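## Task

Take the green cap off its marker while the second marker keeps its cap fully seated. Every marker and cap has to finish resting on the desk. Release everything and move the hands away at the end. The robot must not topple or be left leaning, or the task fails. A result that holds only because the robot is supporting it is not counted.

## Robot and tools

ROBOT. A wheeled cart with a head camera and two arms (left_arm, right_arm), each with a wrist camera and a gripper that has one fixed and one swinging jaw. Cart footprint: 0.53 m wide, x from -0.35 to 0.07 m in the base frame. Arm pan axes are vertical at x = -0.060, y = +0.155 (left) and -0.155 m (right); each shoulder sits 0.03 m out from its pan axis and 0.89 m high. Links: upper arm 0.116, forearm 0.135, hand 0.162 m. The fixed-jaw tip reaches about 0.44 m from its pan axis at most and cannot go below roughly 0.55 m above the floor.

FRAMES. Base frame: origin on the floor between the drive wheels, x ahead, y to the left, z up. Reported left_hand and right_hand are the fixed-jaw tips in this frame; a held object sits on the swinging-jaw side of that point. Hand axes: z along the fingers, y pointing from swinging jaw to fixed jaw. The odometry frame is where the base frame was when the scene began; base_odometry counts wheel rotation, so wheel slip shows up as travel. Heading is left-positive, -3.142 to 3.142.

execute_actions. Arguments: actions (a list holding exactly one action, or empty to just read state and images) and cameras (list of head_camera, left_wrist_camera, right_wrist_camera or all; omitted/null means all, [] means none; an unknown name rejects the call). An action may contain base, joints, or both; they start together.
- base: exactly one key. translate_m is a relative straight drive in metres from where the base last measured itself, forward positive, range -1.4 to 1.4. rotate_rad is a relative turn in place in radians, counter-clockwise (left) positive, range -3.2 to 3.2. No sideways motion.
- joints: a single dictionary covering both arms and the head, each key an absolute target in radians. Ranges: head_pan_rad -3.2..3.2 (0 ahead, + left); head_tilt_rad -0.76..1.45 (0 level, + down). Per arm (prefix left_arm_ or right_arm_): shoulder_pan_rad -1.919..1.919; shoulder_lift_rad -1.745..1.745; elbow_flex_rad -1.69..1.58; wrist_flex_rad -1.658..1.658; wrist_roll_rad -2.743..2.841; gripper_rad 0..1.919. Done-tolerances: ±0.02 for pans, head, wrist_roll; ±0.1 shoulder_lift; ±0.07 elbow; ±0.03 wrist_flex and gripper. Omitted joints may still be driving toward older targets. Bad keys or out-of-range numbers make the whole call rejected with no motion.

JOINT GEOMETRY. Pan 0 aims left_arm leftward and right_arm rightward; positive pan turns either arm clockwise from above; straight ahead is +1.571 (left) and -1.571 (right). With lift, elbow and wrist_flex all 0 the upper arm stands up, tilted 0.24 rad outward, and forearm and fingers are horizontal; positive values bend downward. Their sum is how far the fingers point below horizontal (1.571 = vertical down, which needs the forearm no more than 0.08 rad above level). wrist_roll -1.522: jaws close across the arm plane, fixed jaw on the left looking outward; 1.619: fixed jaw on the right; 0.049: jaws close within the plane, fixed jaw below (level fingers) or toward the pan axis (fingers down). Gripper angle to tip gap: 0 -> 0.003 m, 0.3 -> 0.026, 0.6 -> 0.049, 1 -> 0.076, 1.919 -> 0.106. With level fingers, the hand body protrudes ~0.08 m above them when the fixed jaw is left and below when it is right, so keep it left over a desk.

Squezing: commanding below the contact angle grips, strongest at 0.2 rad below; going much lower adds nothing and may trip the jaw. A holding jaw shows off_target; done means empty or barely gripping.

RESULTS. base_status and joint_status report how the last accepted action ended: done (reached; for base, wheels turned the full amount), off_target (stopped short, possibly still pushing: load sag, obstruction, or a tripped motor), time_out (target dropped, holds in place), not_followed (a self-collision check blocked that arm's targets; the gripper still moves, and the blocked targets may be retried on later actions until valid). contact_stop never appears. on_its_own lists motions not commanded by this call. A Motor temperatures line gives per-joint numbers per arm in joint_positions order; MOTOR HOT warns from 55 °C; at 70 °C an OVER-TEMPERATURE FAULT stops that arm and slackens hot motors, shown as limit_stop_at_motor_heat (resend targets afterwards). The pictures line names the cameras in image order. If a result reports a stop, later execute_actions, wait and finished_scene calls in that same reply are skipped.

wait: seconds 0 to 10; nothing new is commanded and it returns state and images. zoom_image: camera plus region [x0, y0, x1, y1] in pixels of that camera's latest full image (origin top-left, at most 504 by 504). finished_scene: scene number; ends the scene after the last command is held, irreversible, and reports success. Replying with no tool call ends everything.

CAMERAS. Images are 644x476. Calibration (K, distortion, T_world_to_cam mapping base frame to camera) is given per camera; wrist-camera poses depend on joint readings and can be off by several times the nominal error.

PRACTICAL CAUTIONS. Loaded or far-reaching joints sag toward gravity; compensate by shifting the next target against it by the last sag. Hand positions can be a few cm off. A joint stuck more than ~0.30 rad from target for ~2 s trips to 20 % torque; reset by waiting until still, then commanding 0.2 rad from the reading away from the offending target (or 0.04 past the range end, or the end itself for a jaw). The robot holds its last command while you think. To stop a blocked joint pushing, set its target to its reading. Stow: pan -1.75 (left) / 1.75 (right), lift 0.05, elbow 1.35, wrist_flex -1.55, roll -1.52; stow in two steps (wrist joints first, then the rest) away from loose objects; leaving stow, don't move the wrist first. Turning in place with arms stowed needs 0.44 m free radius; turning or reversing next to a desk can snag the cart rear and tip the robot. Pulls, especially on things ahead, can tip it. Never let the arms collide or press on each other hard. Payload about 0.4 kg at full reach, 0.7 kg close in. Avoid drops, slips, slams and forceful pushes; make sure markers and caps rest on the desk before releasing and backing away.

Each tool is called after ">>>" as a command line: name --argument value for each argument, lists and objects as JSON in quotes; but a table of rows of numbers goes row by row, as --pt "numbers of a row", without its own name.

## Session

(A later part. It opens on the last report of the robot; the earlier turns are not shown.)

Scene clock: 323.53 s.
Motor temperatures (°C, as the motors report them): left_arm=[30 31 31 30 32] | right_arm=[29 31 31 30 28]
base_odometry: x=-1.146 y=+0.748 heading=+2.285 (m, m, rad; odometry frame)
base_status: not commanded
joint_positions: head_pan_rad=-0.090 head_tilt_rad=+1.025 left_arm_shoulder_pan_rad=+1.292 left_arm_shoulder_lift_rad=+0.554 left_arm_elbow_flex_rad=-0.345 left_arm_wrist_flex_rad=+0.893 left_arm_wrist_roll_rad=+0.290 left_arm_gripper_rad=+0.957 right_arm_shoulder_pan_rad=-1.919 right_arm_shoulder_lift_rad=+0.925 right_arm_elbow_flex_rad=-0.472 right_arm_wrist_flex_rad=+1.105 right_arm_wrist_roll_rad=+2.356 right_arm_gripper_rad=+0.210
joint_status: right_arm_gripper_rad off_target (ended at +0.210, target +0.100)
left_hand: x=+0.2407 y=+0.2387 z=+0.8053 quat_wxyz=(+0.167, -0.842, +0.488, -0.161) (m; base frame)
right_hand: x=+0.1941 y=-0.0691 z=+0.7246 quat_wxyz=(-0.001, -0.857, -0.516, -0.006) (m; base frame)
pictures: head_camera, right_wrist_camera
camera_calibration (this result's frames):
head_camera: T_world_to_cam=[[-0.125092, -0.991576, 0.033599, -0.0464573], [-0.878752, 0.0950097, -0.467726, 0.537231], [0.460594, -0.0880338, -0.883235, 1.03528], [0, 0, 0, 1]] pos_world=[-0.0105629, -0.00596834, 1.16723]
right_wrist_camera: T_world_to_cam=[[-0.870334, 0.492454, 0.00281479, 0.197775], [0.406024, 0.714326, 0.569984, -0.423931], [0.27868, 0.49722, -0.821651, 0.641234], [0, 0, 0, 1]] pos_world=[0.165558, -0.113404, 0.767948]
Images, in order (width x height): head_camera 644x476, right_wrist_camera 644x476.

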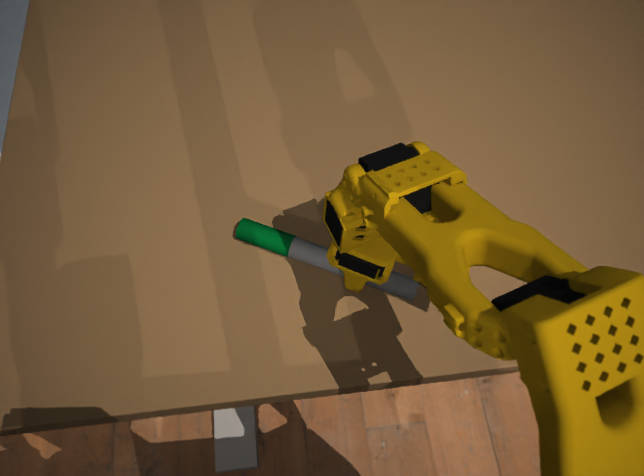

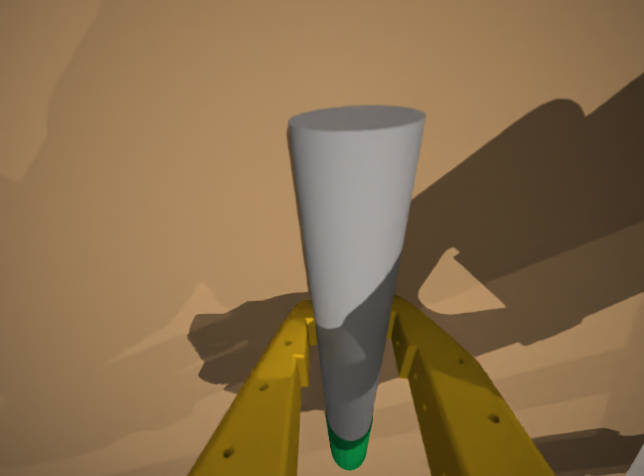

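>>> execute_actions --actions '[{"joints": {"right_arm_gripper_rad": 0.02}}]' --cameras '[]'

>>> execute_actions --actions '[{"joints": {"right_arm_shoulder_lift_rad": 0.735, "right_arm_wrist_flex_rad": 1.2}}]' --cameras '["head_camera", "right_wrist_camera"]'

Scene clock: 335.80 s.
Motor temperatures (°C, as the motors report them): left_arm=[30 31 31 30 32] | right_arm=[29 31 31 30 28]
base_odometry: x=-1.146 y=+0.748 heading=+2.285 (m, m, rad; odometry frame)
base_status: not commanded
joint_positions: head_pan_rad=-0.090 head_tilt_rad=+1.025 left_arm_shoulder_pan_rad=+1.292 left_arm_shoulder_lift_rad=+0.554 left_arm_elbow_flex_rad=-0.345 left_arm_wrist_flex_rad=+0.893 left_arm_wrist_roll_rad=+0.290 left_arm_gripper_rad=+0.957 right_arm_shoulder_pan_rad=-1.919 right_arm_shoulder_lift_rad=+0.925 right_arm_elbow_flex_rad=-0.472 right_arm_wrist_flex_rad=+1.105 right_arm_wrist_roll_rad=+2.356 right_arm_gripper_rad=+0.205
joint_status: right_arm_gripper_rad off_target (ended at +0.205, target +0.020)
left_hand: x=+0.2407 y=+0.2387 z=+0.8053 quat_wxyz=(+0.167, -0.842, +0.488, -0.161) (m; base frame)
right_hand: x=+0.1941 y=-0.0691 z=+0.7246 quat_wxyz=(-0.001, -0.857, -0.516, -0.006) (m; base frame)
pictures: none
No camera images: the call's "cameras" was empty. Leave "cameras" out to get every camera's image.

Scene clock: 336.60 s.
Motor temperatures (°C, as the motors report them): left_arm=[30 31 31 30 32] | right_arm=[29 31 31 30 28]
base_odometry: x=-1.146 y=+0.748 heading=+2.285 (m, m, rad; odometry frame)
base_status: not commanded
joint_positions: head_pan_rad=-0.090 head_tilt_rad=+1.025 left_arm_shoulder_pan_rad=+1.292 left_arm_shoulder_lift_rad=+0.554 left_arm_elbow_flex_rad=-0.345 left_arm_wrist_flex_rad=+0.893 left_arm_wrist_roll_rad=+0.290 left_arm_gripper_rad=+0.957 right_arm_shoulder_pan_rad=-1.919 right_arm_shoulder_lift_rad=+0.800 right_arm_elbow_flex_rad=-0.472 right_arm_wrist_flex_rad=+1.193 right_arm_wrist_roll_rad=+2.356 right_arm_gripper_rad=+0.205
joint_status: all done
left_hand: x=+0.2407 y=+0.2387 z=+0.8053 quat_wxyz=(+0.167, -0.842, +0.488, -0.161) (m; base frame)
right_hand: x=+0.1990 y=-0.0674 z=+0.7536 quat_wxyz=(-0.005, -0.856, -0.516, -0.024) (m; base frame)
pictures: head_camera, right_wrist_camera
camera_calibration (this result's frames):
head_camera: T_world_to_cam=[[-0.125092, -0.991576, 0.033599, -0.0464573], [-0.878752, 0.0950097, -0.467726, 0.53723], [0.460594, -0.0880338, -0.883235, 1.03528], [0, 0, 0, 1]] pos_world=[-0.0105629, -0.00596834, 1.16723]
right_wrist_camera: T_world_to_cam=[[-0.870017, 0.492569, -0.0211275, 0.219085], [0.385902, 0.707033, 0.592608, -0.457265], [0.306838, 0.507426, -0.805214, 0.645495], [0, 0, 0, 1]] pos_world=[0.169005, -0.112154, 0.795369]
Images, in order (width x height): head_camera 644x476, right_wrist_camera 644x476.

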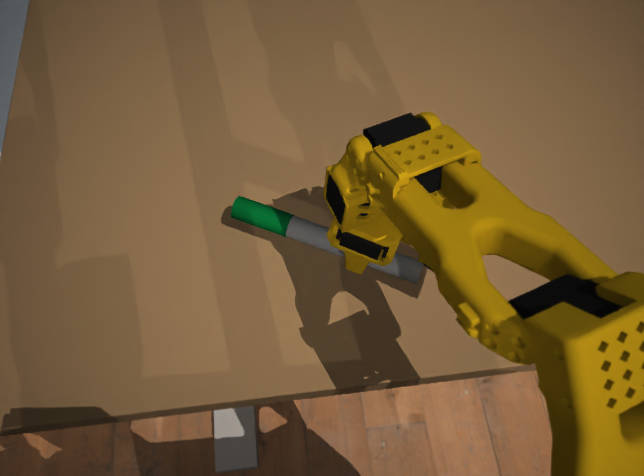

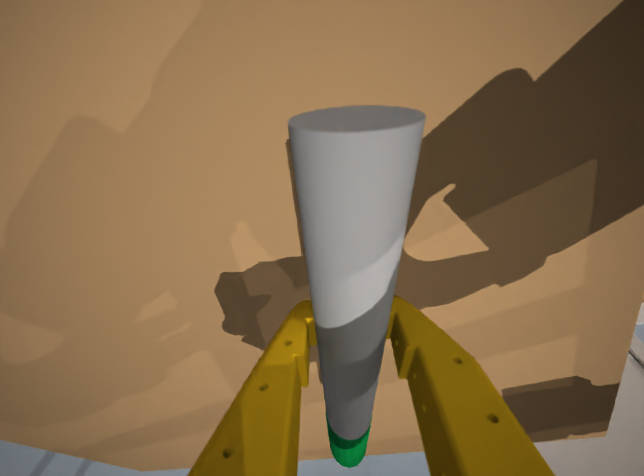

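>>> execute_actions --actions '[{"joints": {"right_arm_shoulder_pan_rad": -1.919, "right_arm_shoulder_lift_rad": 0.735, "right_arm_elbow_flex_rad": -0.545, "right_arm_wrist_flex_rad": 0.782, "right_arm_wrist_roll_rad": 2.84, "head_tilt_rad": 1.0}}]'

Scene clock: 344.30 s.
Motor temperatures (°C, as the motors report them): left_arm=[30 31 31 30 32] | right_arm=[29 31 31 30 28]
base_odometry: x=-1.146 y=+0.748 heading=+2.285 (m, m, rad; odometry frame)
base_status: not commanded
joint_positions: head_pan_rad=-0.090 head_tilt_rad=+1.015 left_arm_shoulder_pan_rad=+1.292 left_arm_shoulder_lift_rad=+0.554 left_arm_elbow_flex_rad=-0.345 left_arm_wrist_flex_rad=+0.893 left_arm_wrist_roll_rad=+0.290 left_arm_gripper_rad=+0.957 right_arm_shoulder_pan_rad=-1.919 right_arm_shoulder_lift_rad=+0.800 right_arm_elbow_flex_rad=-0.508 right_arm_wrist_flex_rad=+0.795 right_arm_wrist_roll_rad=+2.825 right_arm_gripper_rad=+0.205
joint_status: all done
joint sent to its limit — the command would take right_arm_wrist_roll_rad past its upper limit, so that joint was sent only as far as its limit.
left_hand: x=+0.2407 y=+0.2387 z=+0.8053 quat_wxyz=(+0.167, -0.842, +0.488, -0.161) (m; base frame)
right_hand: x=+0.2630 y=-0.0409 z=+0.7798 quat_wxyz=(-0.100, -0.693, -0.681, -0.218) (m; base frame)
pictures: head_camera, left_wrist_camera, right_wrist_camera
camera_calibration (this result's frames):
head_camera: T_world_to_cam=[[-0.125429, -0.991546, 0.0332387, -0.0460584], [-0.873992, 0.09458, -0.476648, 0.547723], [0.469474, -0.0888356, -0.878466, 1.03021], [0, 0, 0, 1]] pos_world=[-0.0107284, -0.0059534, 1.16761]
left_wrist_camera: T_world_to_cam=[[0.742351, 0.50115, 0.444706, -0.656119], [0.184647, -0.791049, 0.583221, -0.303588], [0.644065, -0.350841, -0.679772, 0.546692], [0, 0, 0, 1]] pos_world=[0.191022, 0.280463, 0.840465]
right_wrist_camera: T_world_to_cam=[[-0.904195, 0.0798849, -0.419582, 0.565087], [-0.236583, 0.724217, 0.647718, -0.39474], [0.355611, 0.684929, -0.635934, 0.49593], [0, 0, 0, 1]] pos_world=[0.241202, -0.0989419, 0.80816]
Images, in order (width x height): head_camera 644x476, left_wrist_camera 644x476, right_wrist_camera 644x476.

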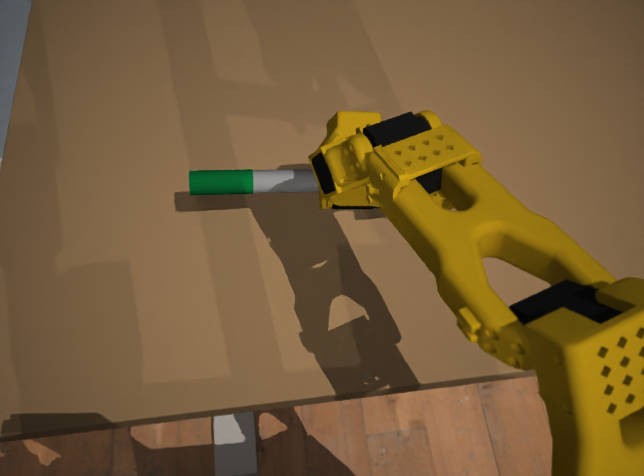

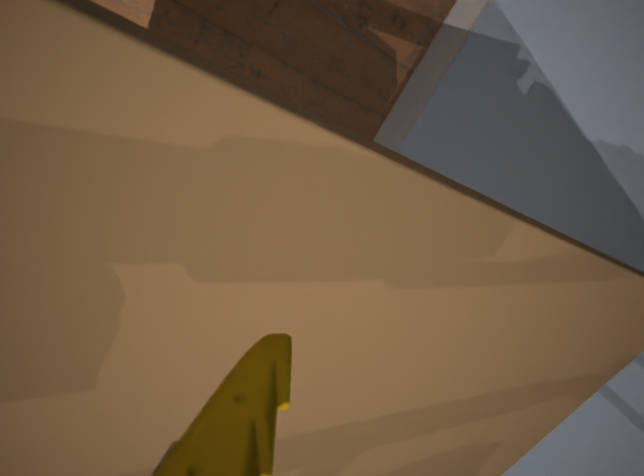

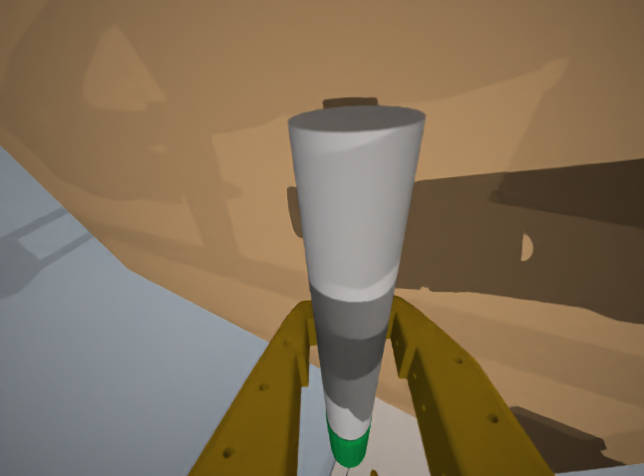

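>>> zoom_image --camera "head_camera" --region '[160, 130, 360, 240]'

Region (160, 130, 360, 240) of head_camera's 644x476 image, scaled by 2.520; it fills the top 277 rows of this view, and the rest is white.

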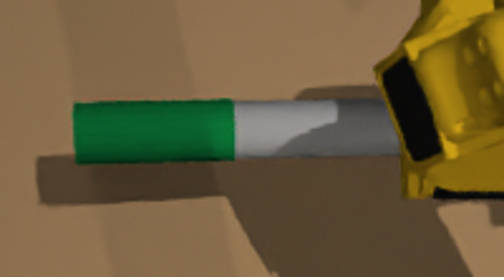

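>>> execute_actions --actions '[{"joints": {"left_arm_shoulder_pan_rad": 1.68, "left_arm_shoulder_lift_rad": 0.6, "left_arm_elbow_flex_rad": -0.345, "left_arm_wrist_flex_rad": 0.83, "left_arm_wrist_roll_rad": 0.29, "left_arm_gripper_rad": 0.957}}]'

Scene clock: 376.23 s.
Motor temperatures (°C, as the motors report them): left_arm=[30 31 31 30 32] | right_arm=[29 31 31 30 28]
base_odometry: x=-1.146 y=+0.748 heading=+2.285 (m, m, rad; odometry frame)
base_status: not commanded
joint_positions: head_pan_rad=-0.090 head_tilt_rad=+1.015 left_arm_shoulder_pan_rad=+1.671 left_arm_shoulder_lift_rad=+0.623 left_arm_elbow_flex_rad=-0.341 left_arm_wrist_flex_rad=+0.844 left_arm_wrist_roll_rad=+0.290 left_arm_gripper_rad=+0.957 right_arm_shoulder_pan_rad=-1.919 right_arm_shoulder_lift_rad=+0.800 right_arm_elbow_flex_rad=-0.508 right_arm_wrist_flex_rad=+0.795 right_arm_wrist_roll_rad=+2.825 right_arm_gripper_rad=+0.205
joint_status: all done
left_hand: x=+0.2504 y=+0.1216 z=+0.7884 quat_wxyz=(+0.127, -0.737, +0.639, -0.180) (m; base frame)
right_hand: x=+0.2630 y=-0.0409 z=+0.7798 quat_wxyz=(-0.100, -0.693, -0.681, -0.218) (m; base frame)
pictures: head_camera, left_wrist_camera, right_wrist_camera
camera_calibration (this result's frames):
head_camera: T_world_to_cam=[[-0.125429, -0.991546, 0.0332385, -0.0460582], [-0.87399, 0.0945798, -0.476651, 0.547727], [0.469478, -0.0888359, -0.878464, 1.03021], [0, 0, 0, 1]] pos_world=[-0.0107285, -0.00595339, 1.16761]
left_wrist_camera: T_world_to_cam=[[0.885028, 0.190017, 0.424994, -0.579388], [-0.10769, -0.804584, 0.583992, -0.313965], [0.452912, -0.562617, -0.691616, 0.570815], [0, 0, 0, 1]] pos_world=[0.220434, 0.178632, 0.824375]
right_wrist_camera: T_world_to_cam=[[-0.904195, 0.0798849, -0.419582, 0.565087], [-0.236583, 0.724217, 0.647718, -0.39474], [0.355611, 0.684929, -0.635934, 0.49593], [0, 0, 0, 1]] pos_world=[0.241202, -0.0989419, 0.80816]
Images, in order (width x height): head_camera 644x476, left_wrist_camera 644x476, right_wrist_camera 644x476.

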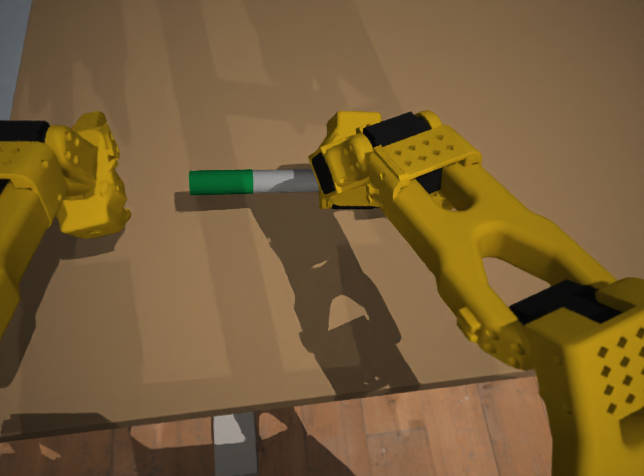

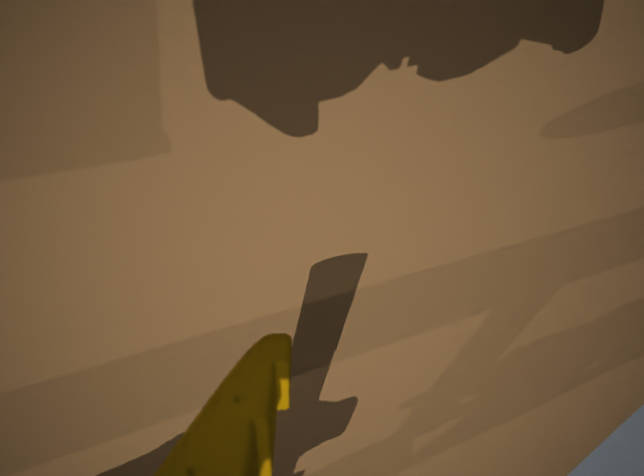

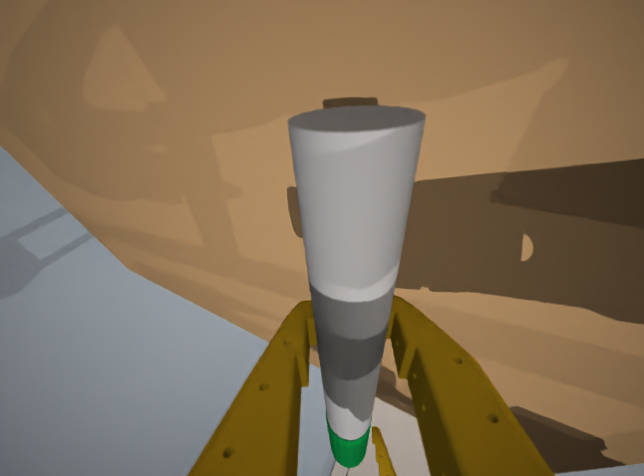

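>>> zoom_image --camera "right_wrist_camera" --region '[260, 360, 460, 476]'

>>> zoom_image --camera "head_camera" --region '[30, 90, 330, 260]'

Region (260, 360, 460, 476) of right_wrist_camera's 644x476 image, scaled by 2.520; it fills the top 292 rows of this view, and the rest is white.

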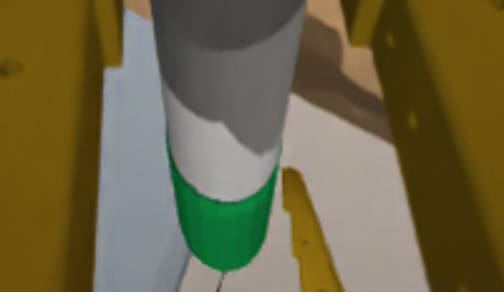

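Region (30, 90, 330, 260) of head_camera's 644x476 image, scaled by 1.680; it fills the top 286 rows of this view, and the rest is white.

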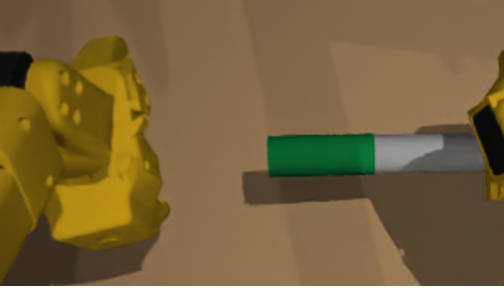

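>>> execute_actions --actions '[{"joints": {"left_arm_shoulder_pan_rad": 1.68, "left_arm_shoulder_lift_rad": 0.761, "left_arm_elbow_flex_rad": -0.646, "left_arm_wrist_flex_rad": 0.917}}]'

Scene clock: 406.13 s.
Motor temperatures (°C, as the motors report them): left_arm=[30 31 31 30 32] | right_arm=[29 32 31 30 28]
base_odometry: x=-1.146 y=+0.748 heading=+2.285 (m, m, rad; odometry frame)
base_status: not commanded
joint_positions: head_pan_rad=-0.090 head_tilt_rad=+1.015 left_arm_shoulder_pan_rad=+1.672 left_arm_shoulder_lift_rad=+0.786 left_arm_elbow_flex_rad=-0.610 left_arm_wrist_flex_rad=+0.910 left_arm_wrist_roll_rad=+0.290 left_arm_gripper_rad=+0.957 right_arm_shoulder_pan_rad=-1.919 right_arm_shoulder_lift_rad=+0.800 right_arm_elbow_flex_rad=-0.508 right_arm_wrist_flex_rad=+0.795 right_arm_wrist_roll_rad=+2.825 right_arm_gripper_rad=+0.205
joint_status: all done
left_hand: x=+0.2697 y=+0.1191 z=+0.7897 quat_wxyz=(+0.138, -0.733, +0.637, -0.196) (m; base frame)
right_hand: x=+0.2630 y=-0.0409 z=+0.7798 quat_wxyz=(-0.100, -0.693, -0.681, -0.218) (m; base frame)
pictures: head_camera, left_wrist_camera, right_wrist_camera
camera_calibration (this result's frames):
head_camera: T_world_to_cam=[[-0.125429, -0.991546, 0.0332385, -0.0460582], [-0.873989, 0.0945797, -0.476653, 0.547728], [0.469479, -0.088836, -0.878463, 1.03021], [0, 0, 0, 1]] pos_world=[-0.0107285, -0.00595339, 1.16761]
left_wrist_camera: T_world_to_cam=[[0.867778, 0.190446, 0.459012, -0.618906], [-0.132068, -0.80206, 0.582459, -0.307137], [0.479082, -0.566066, -0.670858, 0.538519], [0, 0, 0, 1]] pos_world=[0.238515, 0.176364, 0.82425]
right_wrist_camera: T_world_to_cam=[[-0.904195, 0.0798849, -0.419582, 0.565087], [-0.236583, 0.724217, 0.647718, -0.39474], [0.355611, 0.684929, -0.635934, 0.49593], [0, 0, 0, 1]] pos_world=[0.241202, -0.0989419, 0.80816]
Images, in order (width x height): head_camera 644x476, left_wrist_camera 644x476, right_wrist_camera 644x476.

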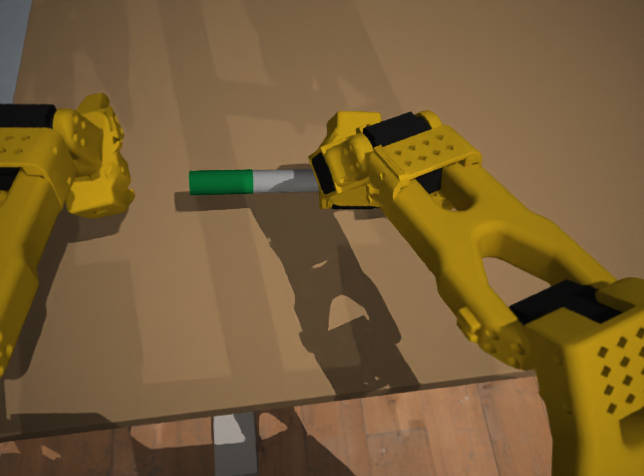

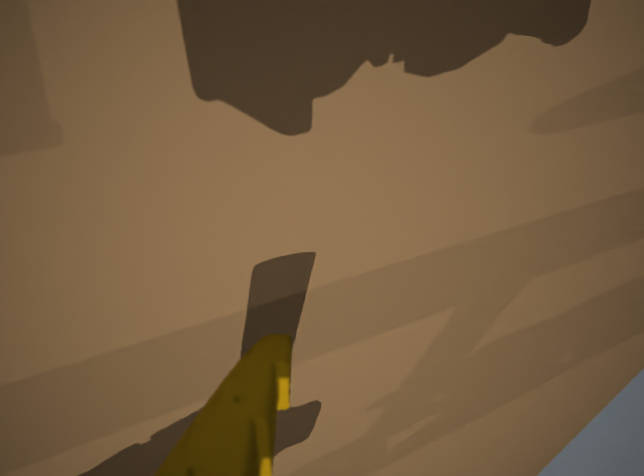

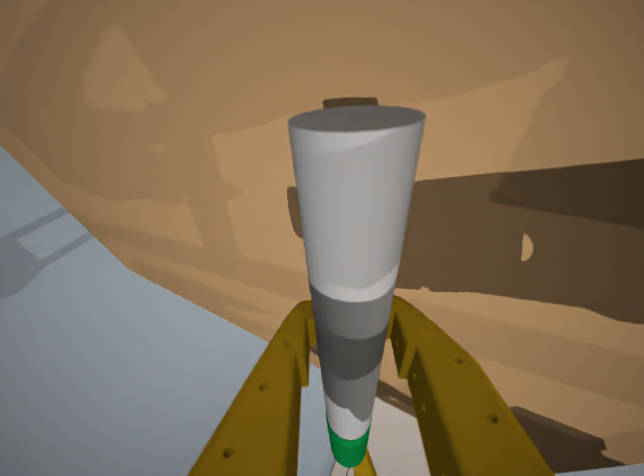

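>>> zoom_image --camera "right_wrist_camera" --region '[260, 360, 460, 476]'

Region (260, 360, 460, 476) of right_wrist_camera's 644x476 image, scaled by 2.520; it fills the top 292 rows of this view, and the rest is white.

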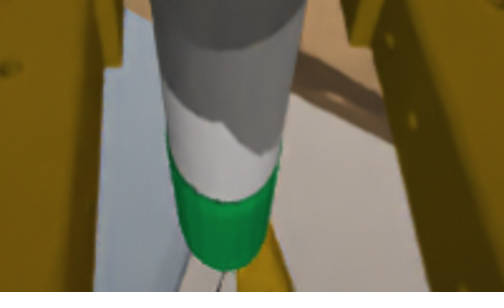

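>>> execute_actions --actions '[{"joints": {"left_arm_shoulder_pan_rad": 1.76, "left_arm_wrist_flex_rad": 0.935}}]'

Scene clock: 416.80 s.
Motor temperatures (°C, as the motors report them): left_arm=[30 31 31 30 32] | right_arm=[29 32 31 30 28]
base_odometry: x=-1.146 y=+0.748 heading=+2.285 (m, m, rad; odometry frame)
base_status: not commanded
joint_positions: head_pan_rad=-0.090 head_tilt_rad=+1.015 left_arm_shoulder_pan_rad=+1.751 left_arm_shoulder_lift_rad=+0.786 left_arm_elbow_flex_rad=-0.610 left_arm_wrist_flex_rad=+0.928 left_arm_wrist_roll_rad=+0.290 left_arm_gripper_rad=+0.957 right_arm_shoulder_pan_rad=-1.919 right_arm_shoulder_lift_rad=+0.800 right_arm_elbow_flex_rad=-0.508 right_arm_wrist_flex_rad=+0.795 right_arm_wrist_roll_rad=+2.825 right_arm_gripper_rad=+0.205
joint_status: all done
left_hand: x=+0.2633 y=+0.0939 z=+0.7885 quat_wxyz=(+0.126, -0.709, +0.666, -0.194) (m; base frame)
right_hand: x=+0.2630 y=-0.0409 z=+0.7798 quat_wxyz=(-0.100, -0.693, -0.681, -0.218) (m; base frame)
pictures: head_camera, left_wrist_camera, right_wrist_camera
camera_calibration (this result's frames):
head_camera: T_world_to_cam=[[-0.125428, -0.991546, 0.0332385, -0.0460581], [-0.873989, 0.0945795, -0.476653, 0.547729], [0.469479, -0.0888359, -0.878463, 1.03021], [0, 0, 0, 1]] pos_world=[-0.0107285, -0.00595338, 1.16761]
left_wrist_camera: T_world_to_cam=[[0.88818, 0.120559, 0.443399, -0.594436], [-0.183791, -0.791204, 0.583282, -0.315521], [0.421138, -0.599552, -0.680573, 0.552598], [0, 0, 0, 1]] pos_world=[0.237256, 0.153335, 0.823693]
right_wrist_camera: T_world_to_cam=[[-0.904195, 0.0798849, -0.419582, 0.565087], [-0.236583, 0.724217, 0.647718, -0.39474], [0.355611, 0.684929, -0.635934, 0.49593], [0, 0, 0, 1]] pos_world=[0.241202, -0.0989419, 0.80816]
Images, in order (width x height): head_camera 644x476, left_wrist_camera 644x476, right_wrist_camera 644x476.

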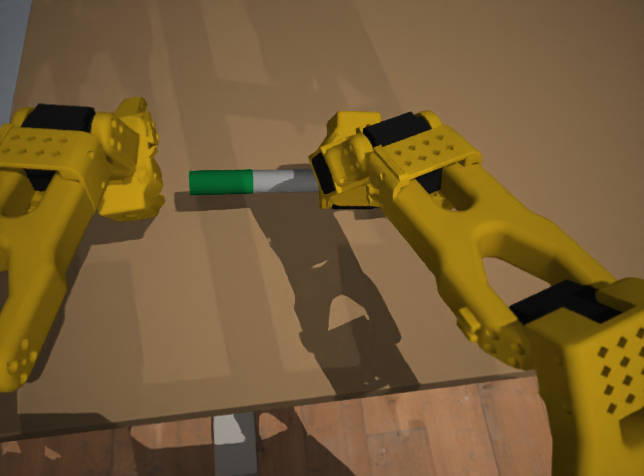

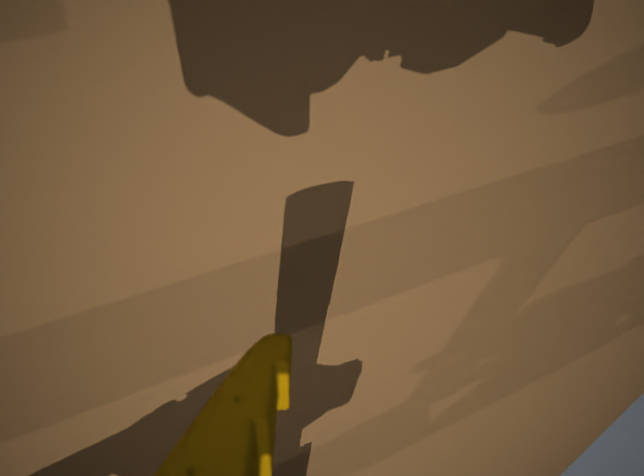

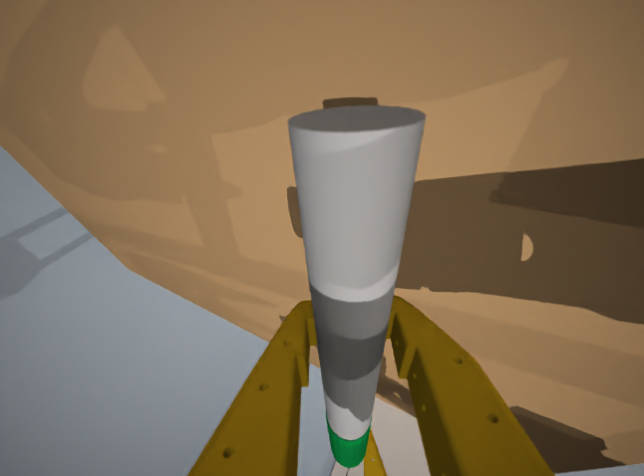

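>>> zoom_image --camera "head_camera" --region '[60, 80, 280, 240]'

>>> zoom_image --camera "right_wrist_camera" --region '[280, 380, 440, 476]'

Region (60, 80, 280, 240) of head_camera's 644x476 image, scaled by 2.291; it fills the top 367 rows of this view, and the rest is white.

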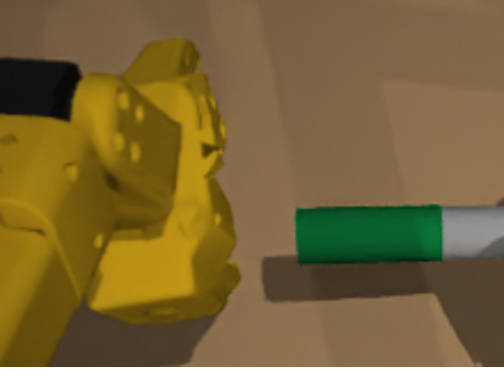

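Region (280, 380, 440, 476) of right_wrist_camera's 644x476 image, scaled by 3.150; it fills the top 302 rows of this view, and the rest is white.

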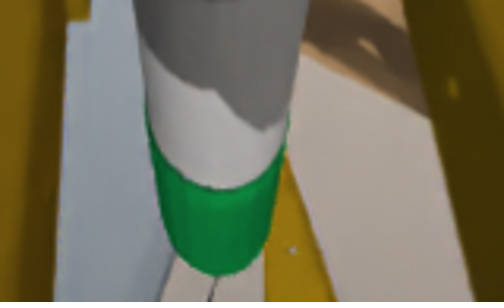

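>>> execute_actions --actions '[{"joints": {"left_arm_shoulder_pan_rad": 1.81, "left_arm_wrist_roll_rad": 0.255}}]'

Scene clock: 439.47 s.
Motor temperatures (°C, as the motors report them): left_arm=[30 31 31 30 32] | right_arm=[29 32 31 30 28]
base_odometry: x=-1.146 y=+0.748 heading=+2.285 (m, m, rad; odometry frame)
base_status: not commanded
joint_positions: head_pan_rad=-0.090 head_tilt_rad=+1.015 left_arm_shoulder_pan_rad=+1.803 left_arm_shoulder_lift_rad=+0.786 left_arm_elbow_flex_rad=-0.610 left_arm_wrist_flex_rad=+0.928 left_arm_wrist_roll_rad=+0.264 left_arm_gripper_rad=+0.957 right_arm_shoulder_pan_rad=-1.919 right_arm_shoulder_lift_rad=+0.800 right_arm_elbow_flex_rad=-0.508 right_arm_wrist_flex_rad=+0.795 right_arm_wrist_roll_rad=+2.825 right_arm_gripper_rad=+0.205
joint_status: all done
left_hand: x=+0.2597 y=+0.0774 z=+0.7885 quat_wxyz=(+0.123, -0.682, +0.694, -0.196) (m; base frame)
right_hand: x=+0.2630 y=-0.0409 z=+0.7798 quat_wxyz=(-0.100, -0.693, -0.681, -0.218) (m; base frame)
pictures: head_camera, left_wrist_camera, right_wrist_camera
camera_calibration (this result's frames):
head_camera: T_world_to_cam=[[-0.125429, -0.991546, 0.0332385, -0.0460582], [-0.873989, 0.0945798, -0.476653, 0.547729], [0.469479, -0.0888361, -0.878463, 1.03021], [0, 0, 0, 1]] pos_world=[-0.0107285, -0.00595339, 1.16761]
left_wrist_camera: T_world_to_cam=[[0.893481, 0.0482047, 0.446507, -0.587441], [-0.24454, -0.78169, 0.573726, -0.306707], [0.376686, -0.621802, -0.686636, 0.56222], [0, 0, 0, 1]] pos_world=[0.238084, 0.138157, 0.824303]
right_wrist_camera: T_world_to_cam=[[-0.904195, 0.0798849, -0.419582, 0.565087], [-0.236583, 0.724217, 0.647718, -0.39474], [0.355611, 0.684929, -0.635934, 0.49593], [0, 0, 0, 1]] pos_world=[0.241202, -0.0989419, 0.80816]
Images, in order (width x height): head_camera 644x476, left_wrist_camera 644x476, right_wrist_camera 644x476.

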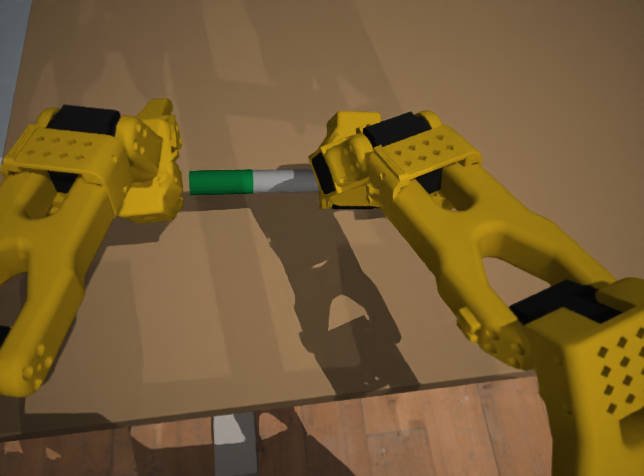

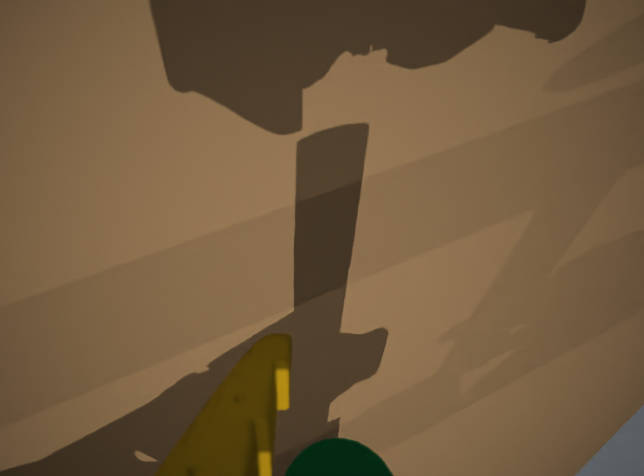

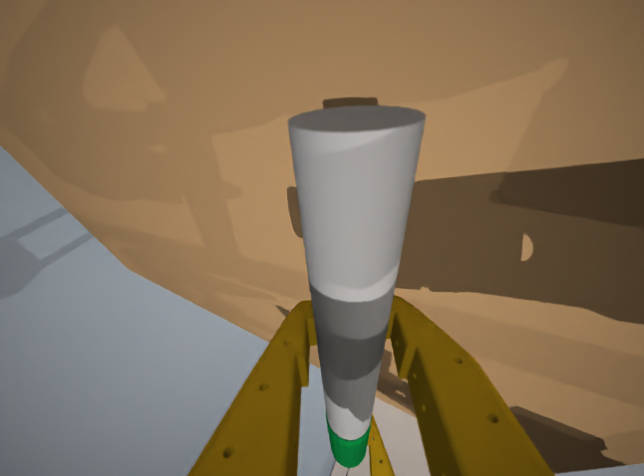

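>>> zoom_image --camera "left_wrist_camera" --region '[220, 320, 440, 476]'

Region (220, 320, 440, 476) of left_wrist_camera's 644x476 image, scaled by 2.291; it fills the top 357 rows of this view, and the rest is white.

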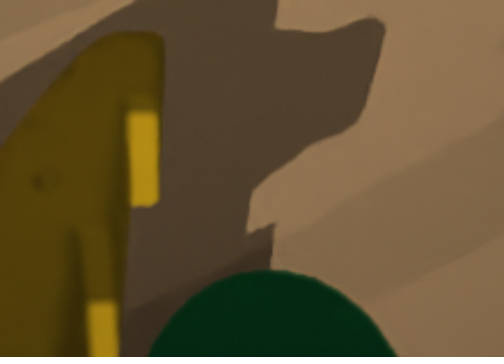

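>>> execute_actions --actions '[{"joints": {"left_arm_shoulder_pan_rad": 1.855}}]'

Scene clock: 473.77 s.
Motor temperatures (°C, as the motors report them): left_arm=[30 31 31 30 32] | right_arm=[29 32 31 30 28]
base_odometry: x=-1.146 y=+0.748 heading=+2.285 (m, m, rad; odometry frame)
base_status: not commanded
joint_positions: head_pan_rad=-0.090 head_tilt_rad=+1.015 left_arm_shoulder_pan_rad=+1.846 left_arm_shoulder_lift_rad=+0.786 left_arm_elbow_flex_rad=-0.610 left_arm_wrist_flex_rad=+0.928 left_arm_wrist_roll_rad=+0.264 left_arm_gripper_rad=+0.957 right_arm_shoulder_pan_rad=-1.919 right_arm_shoulder_lift_rad=+0.800 right_arm_elbow_flex_rad=-0.508 right_arm_wrist_flex_rad=+0.795 right_arm_wrist_roll_rad=+2.825 right_arm_gripper_rad=+0.205
joint_status: all done
left_hand: x=+0.2560 y=+0.0637 z=+0.7885 quat_wxyz=(+0.119, -0.667, +0.708, -0.198) (m; base frame)
right_hand: x=+0.2630 y=-0.0409 z=+0.7798 quat_wxyz=(-0.100, -0.693, -0.681, -0.218) (m; base frame)
pictures: head_camera, left_wrist_camera, right_wrist_camera
camera_calibration (this result's frames):
head_camera: T_world_to_cam=[[-0.125429, -0.991546, 0.0332385, -0.0460582], [-0.873989, 0.0945798, -0.476652, 0.547728], [0.469479, -0.088836, -0.878463, 1.03021], [0, 0, 0, 1]] pos_world=[-0.0107285, -0.00595339, 1.16761]
left_wrist_camera: T_world_to_cam=[[0.894726, 0.00979576, 0.446507, -0.581413], [-0.277879, -0.770468, 0.573726, -0.310447], [0.34964, -0.637403, -0.686636, 0.563015], [0, 0, 0, 1]] pos_world=[0.237086, 0.125373, 0.824303]
right_wrist_camera: T_world_to_cam=[[-0.904195, 0.0798849, -0.419582, 0.565087], [-0.236583, 0.724217, 0.647718, -0.39474], [0.355611, 0.684929, -0.635934, 0.49593], [0, 0, 0, 1]] pos_world=[0.241202, -0.0989419, 0.80816]
Images, in order (width x height): head_camera 644x476, left_wrist_camera 644x476, right_wrist_camera 644x476.

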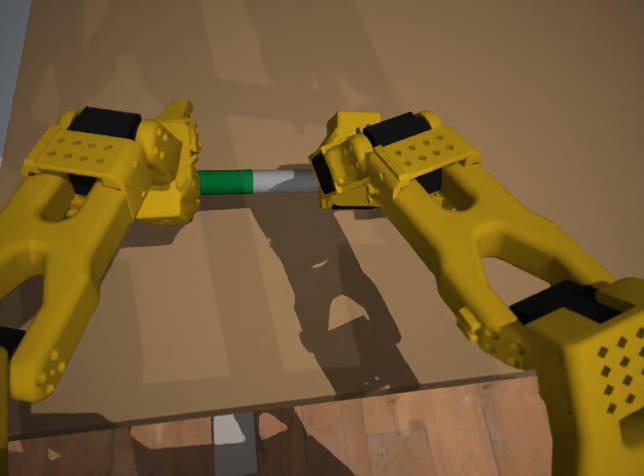

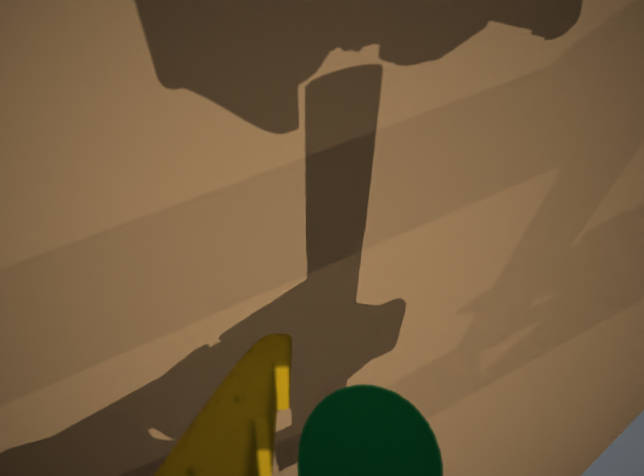

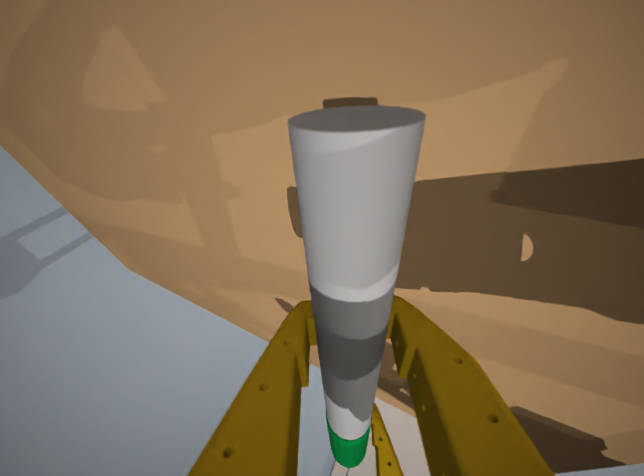

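>>> execute_actions --actions '[{"joints": {"left_arm_shoulder_pan_rad": 1.919, "left_arm_wrist_flex_rad": 0.893, "left_arm_wrist_roll_rad": 0.295}}]'

Scene clock: 485.73 s.
Motor temperatures (°C, as the motors report them): left_arm=[30 31 31 30 32] | right_arm=[29 32 32 30 28]
base_odometry: x=-1.146 y=+0.748 heading=+2.285 (m, m, rad; odometry frame)
base_status: not commanded
joint_positions: head_pan_rad=-0.090 head_tilt_rad=+1.015 left_arm_shoulder_pan_rad=+1.912 left_arm_shoulder_lift_rad=+0.786 left_arm_elbow_flex_rad=-0.610 left_arm_wrist_flex_rad=+0.908 left_arm_wrist_roll_rad=+0.286 left_arm_gripper_rad=+0.957 right_arm_shoulder_pan_rad=-1.919 right_arm_shoulder_lift_rad=+0.800 right_arm_elbow_flex_rad=-0.508 right_arm_wrist_flex_rad=+0.795 right_arm_wrist_roll_rad=+2.825 right_arm_gripper_rad=+0.205
joint_status: all done
left_hand: x=+0.2521 y=+0.0419 z=+0.7898 quat_wxyz=(+0.115, -0.650, +0.721, -0.212) (m; base frame)
right_hand: x=+0.2630 y=-0.0409 z=+0.7798 quat_wxyz=(-0.100, -0.693, -0.681, -0.218) (m; base frame)
pictures: head_camera, left_wrist_camera, right_wrist_camera
camera_calibration (this result's frames):
head_camera: T_world_to_cam=[[-0.125429, -0.991546, 0.0332385, -0.0460582], [-0.873989, 0.0945798, -0.476653, 0.547729], [0.469479, -0.088836, -0.878463, 1.03021], [0, 0, 0, 1]] pos_world=[-0.0107285, -0.00595339, 1.16761]
left_wrist_camera: T_world_to_cam=[[0.887102, -0.0249723, 0.460898, -0.586231], [-0.322713, -0.747476, 0.580634, -0.324224], [0.330011, -0.663819, -0.671146, 0.545277], [0, 0, 0, 1]] pos_world=[0.235468, 0.104976, 0.824409]
right_wrist_camera: T_world_to_cam=[[-0.904195, 0.0798849, -0.419582, 0.565087], [-0.236583, 0.724217, 0.647718, -0.39474], [0.355611, 0.684929, -0.635934, 0.49593], [0, 0, 0, 1]] pos_world=[0.241202, -0.0989419, 0.80816]
Images, in order (width x height): head_camera 644x476, left_wrist_camera 644x476, right_wrist_camera 644x476.

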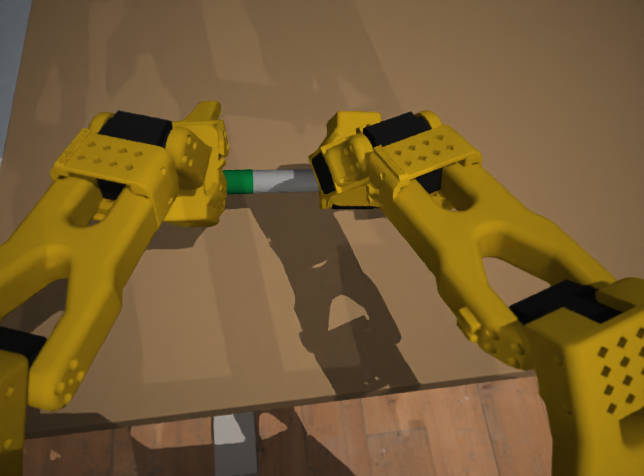

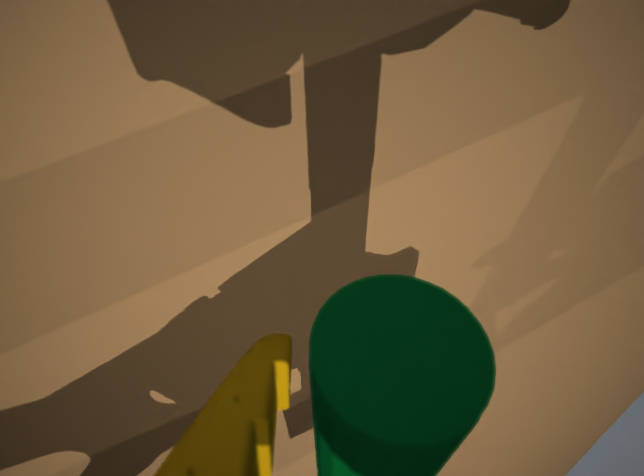

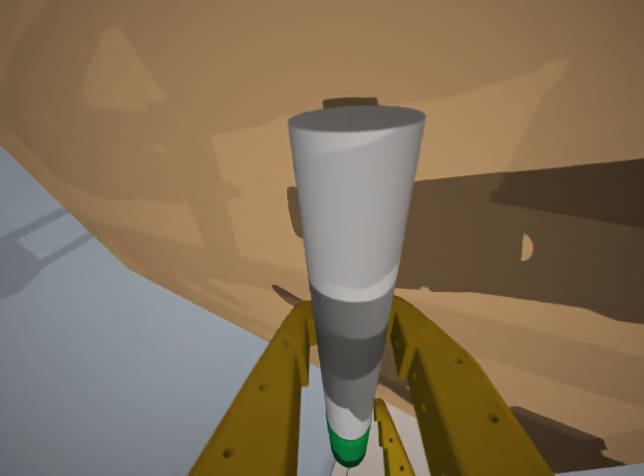

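>>> execute_actions --actions '[{"joints": {"left_arm_wrist_flex_rad": 0.874}}]' --cameras '["left_wrist_camera", "right_wrist_camera"]'

Scene clock: 493.33 s.
Motor temperatures (°C, as the motors report them): left_arm=[30 31 31 30 32] | right_arm=[29 32 32 30 28]
base_odometry: x=-1.146 y=+0.748 heading=+2.285 (m, m, rad; odometry frame)
base_status: not commanded
joint_positions: head_pan_rad=-0.090 head_tilt_rad=+1.015 left_arm_shoulder_pan_rad=+1.912 left_arm_shoulder_lift_rad=+0.786 left_arm_elbow_flex_rad=-0.610 left_arm_wrist_flex_rad=+0.887 left_arm_wrist_roll_rad=+0.286 left_arm_gripper_rad=+0.957 right_arm_shoulder_pan_rad=-1.919 right_arm_shoulder_lift_rad=+0.800 right_arm_elbow_flex_rad=-0.508 right_arm_wrist_flex_rad=+0.795 right_arm_wrist_roll_rad=+2.825 right_arm_gripper_rad=+0.205
joint_status: all done
left_hand: x=+0.2550 y=+0.0409 z=+0.7913 quat_wxyz=(+0.120, -0.648, +0.719, -0.221) (m; base frame)
right_hand: x=+0.2630 y=-0.0409 z=+0.7798 quat_wxyz=(-0.100, -0.693, -0.681, -0.218) (m; base frame)
pictures: left_wrist_camera, right_wrist_camera
camera_calibration (this result's frames):
left_wrist_camera: T_world_to_cam=[[0.87759, -0.0215987, 0.478925, -0.601525], [-0.334453, -0.743312, 0.579334, -0.321075], [0.343478, -0.668596, -0.659547, 0.532212], [0, 0, 0, 1]] pos_world=[0.237705, 0.104183, 0.825114]
right_wrist_camera: T_world_to_cam=[[-0.904195, 0.0798849, -0.419582, 0.565087], [-0.236583, 0.724217, 0.647718, -0.39474], [0.355611, 0.684929, -0.635934, 0.49593], [0, 0, 0, 1]] pos_world=[0.241202, -0.0989419, 0.80816]
Images, in order (width x height): left_wrist_camera 644x476, right_wrist_camera 644x476.

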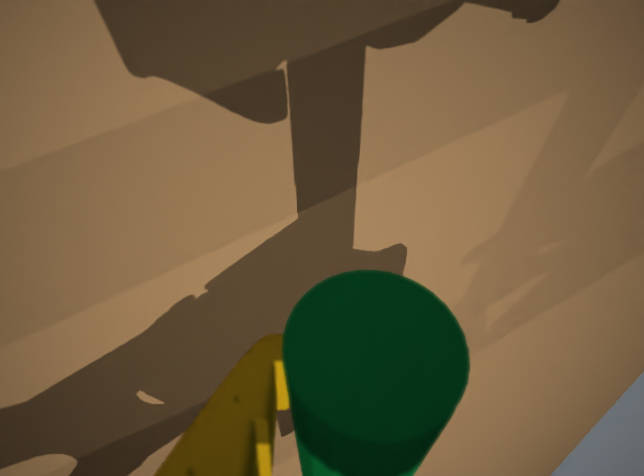

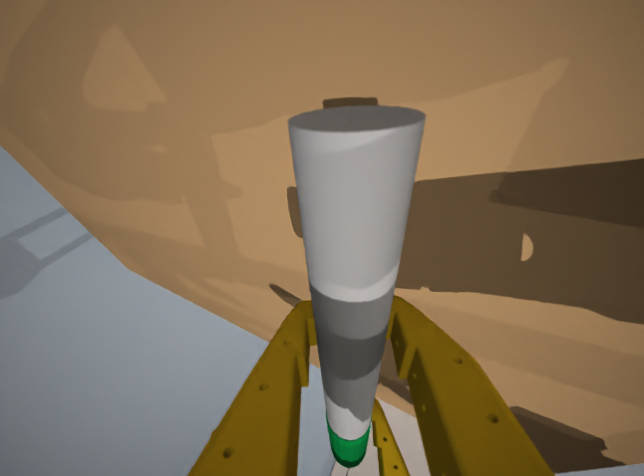

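>>> zoom_image --camera "left_wrist_camera" --region '[230, 260, 490, 476]'

Region (230, 260, 490, 476) of left_wrist_camera's 644x476 image, scaled by 1.938; it fills the top 419 rows of this view, and the rest is white.

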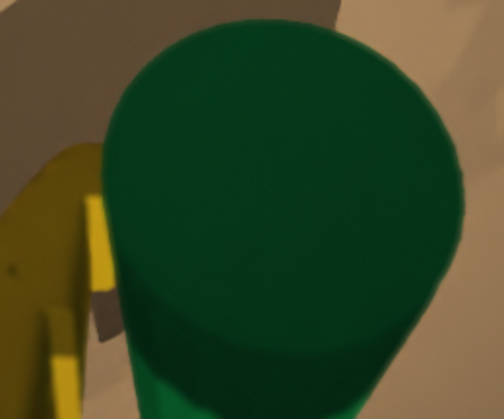

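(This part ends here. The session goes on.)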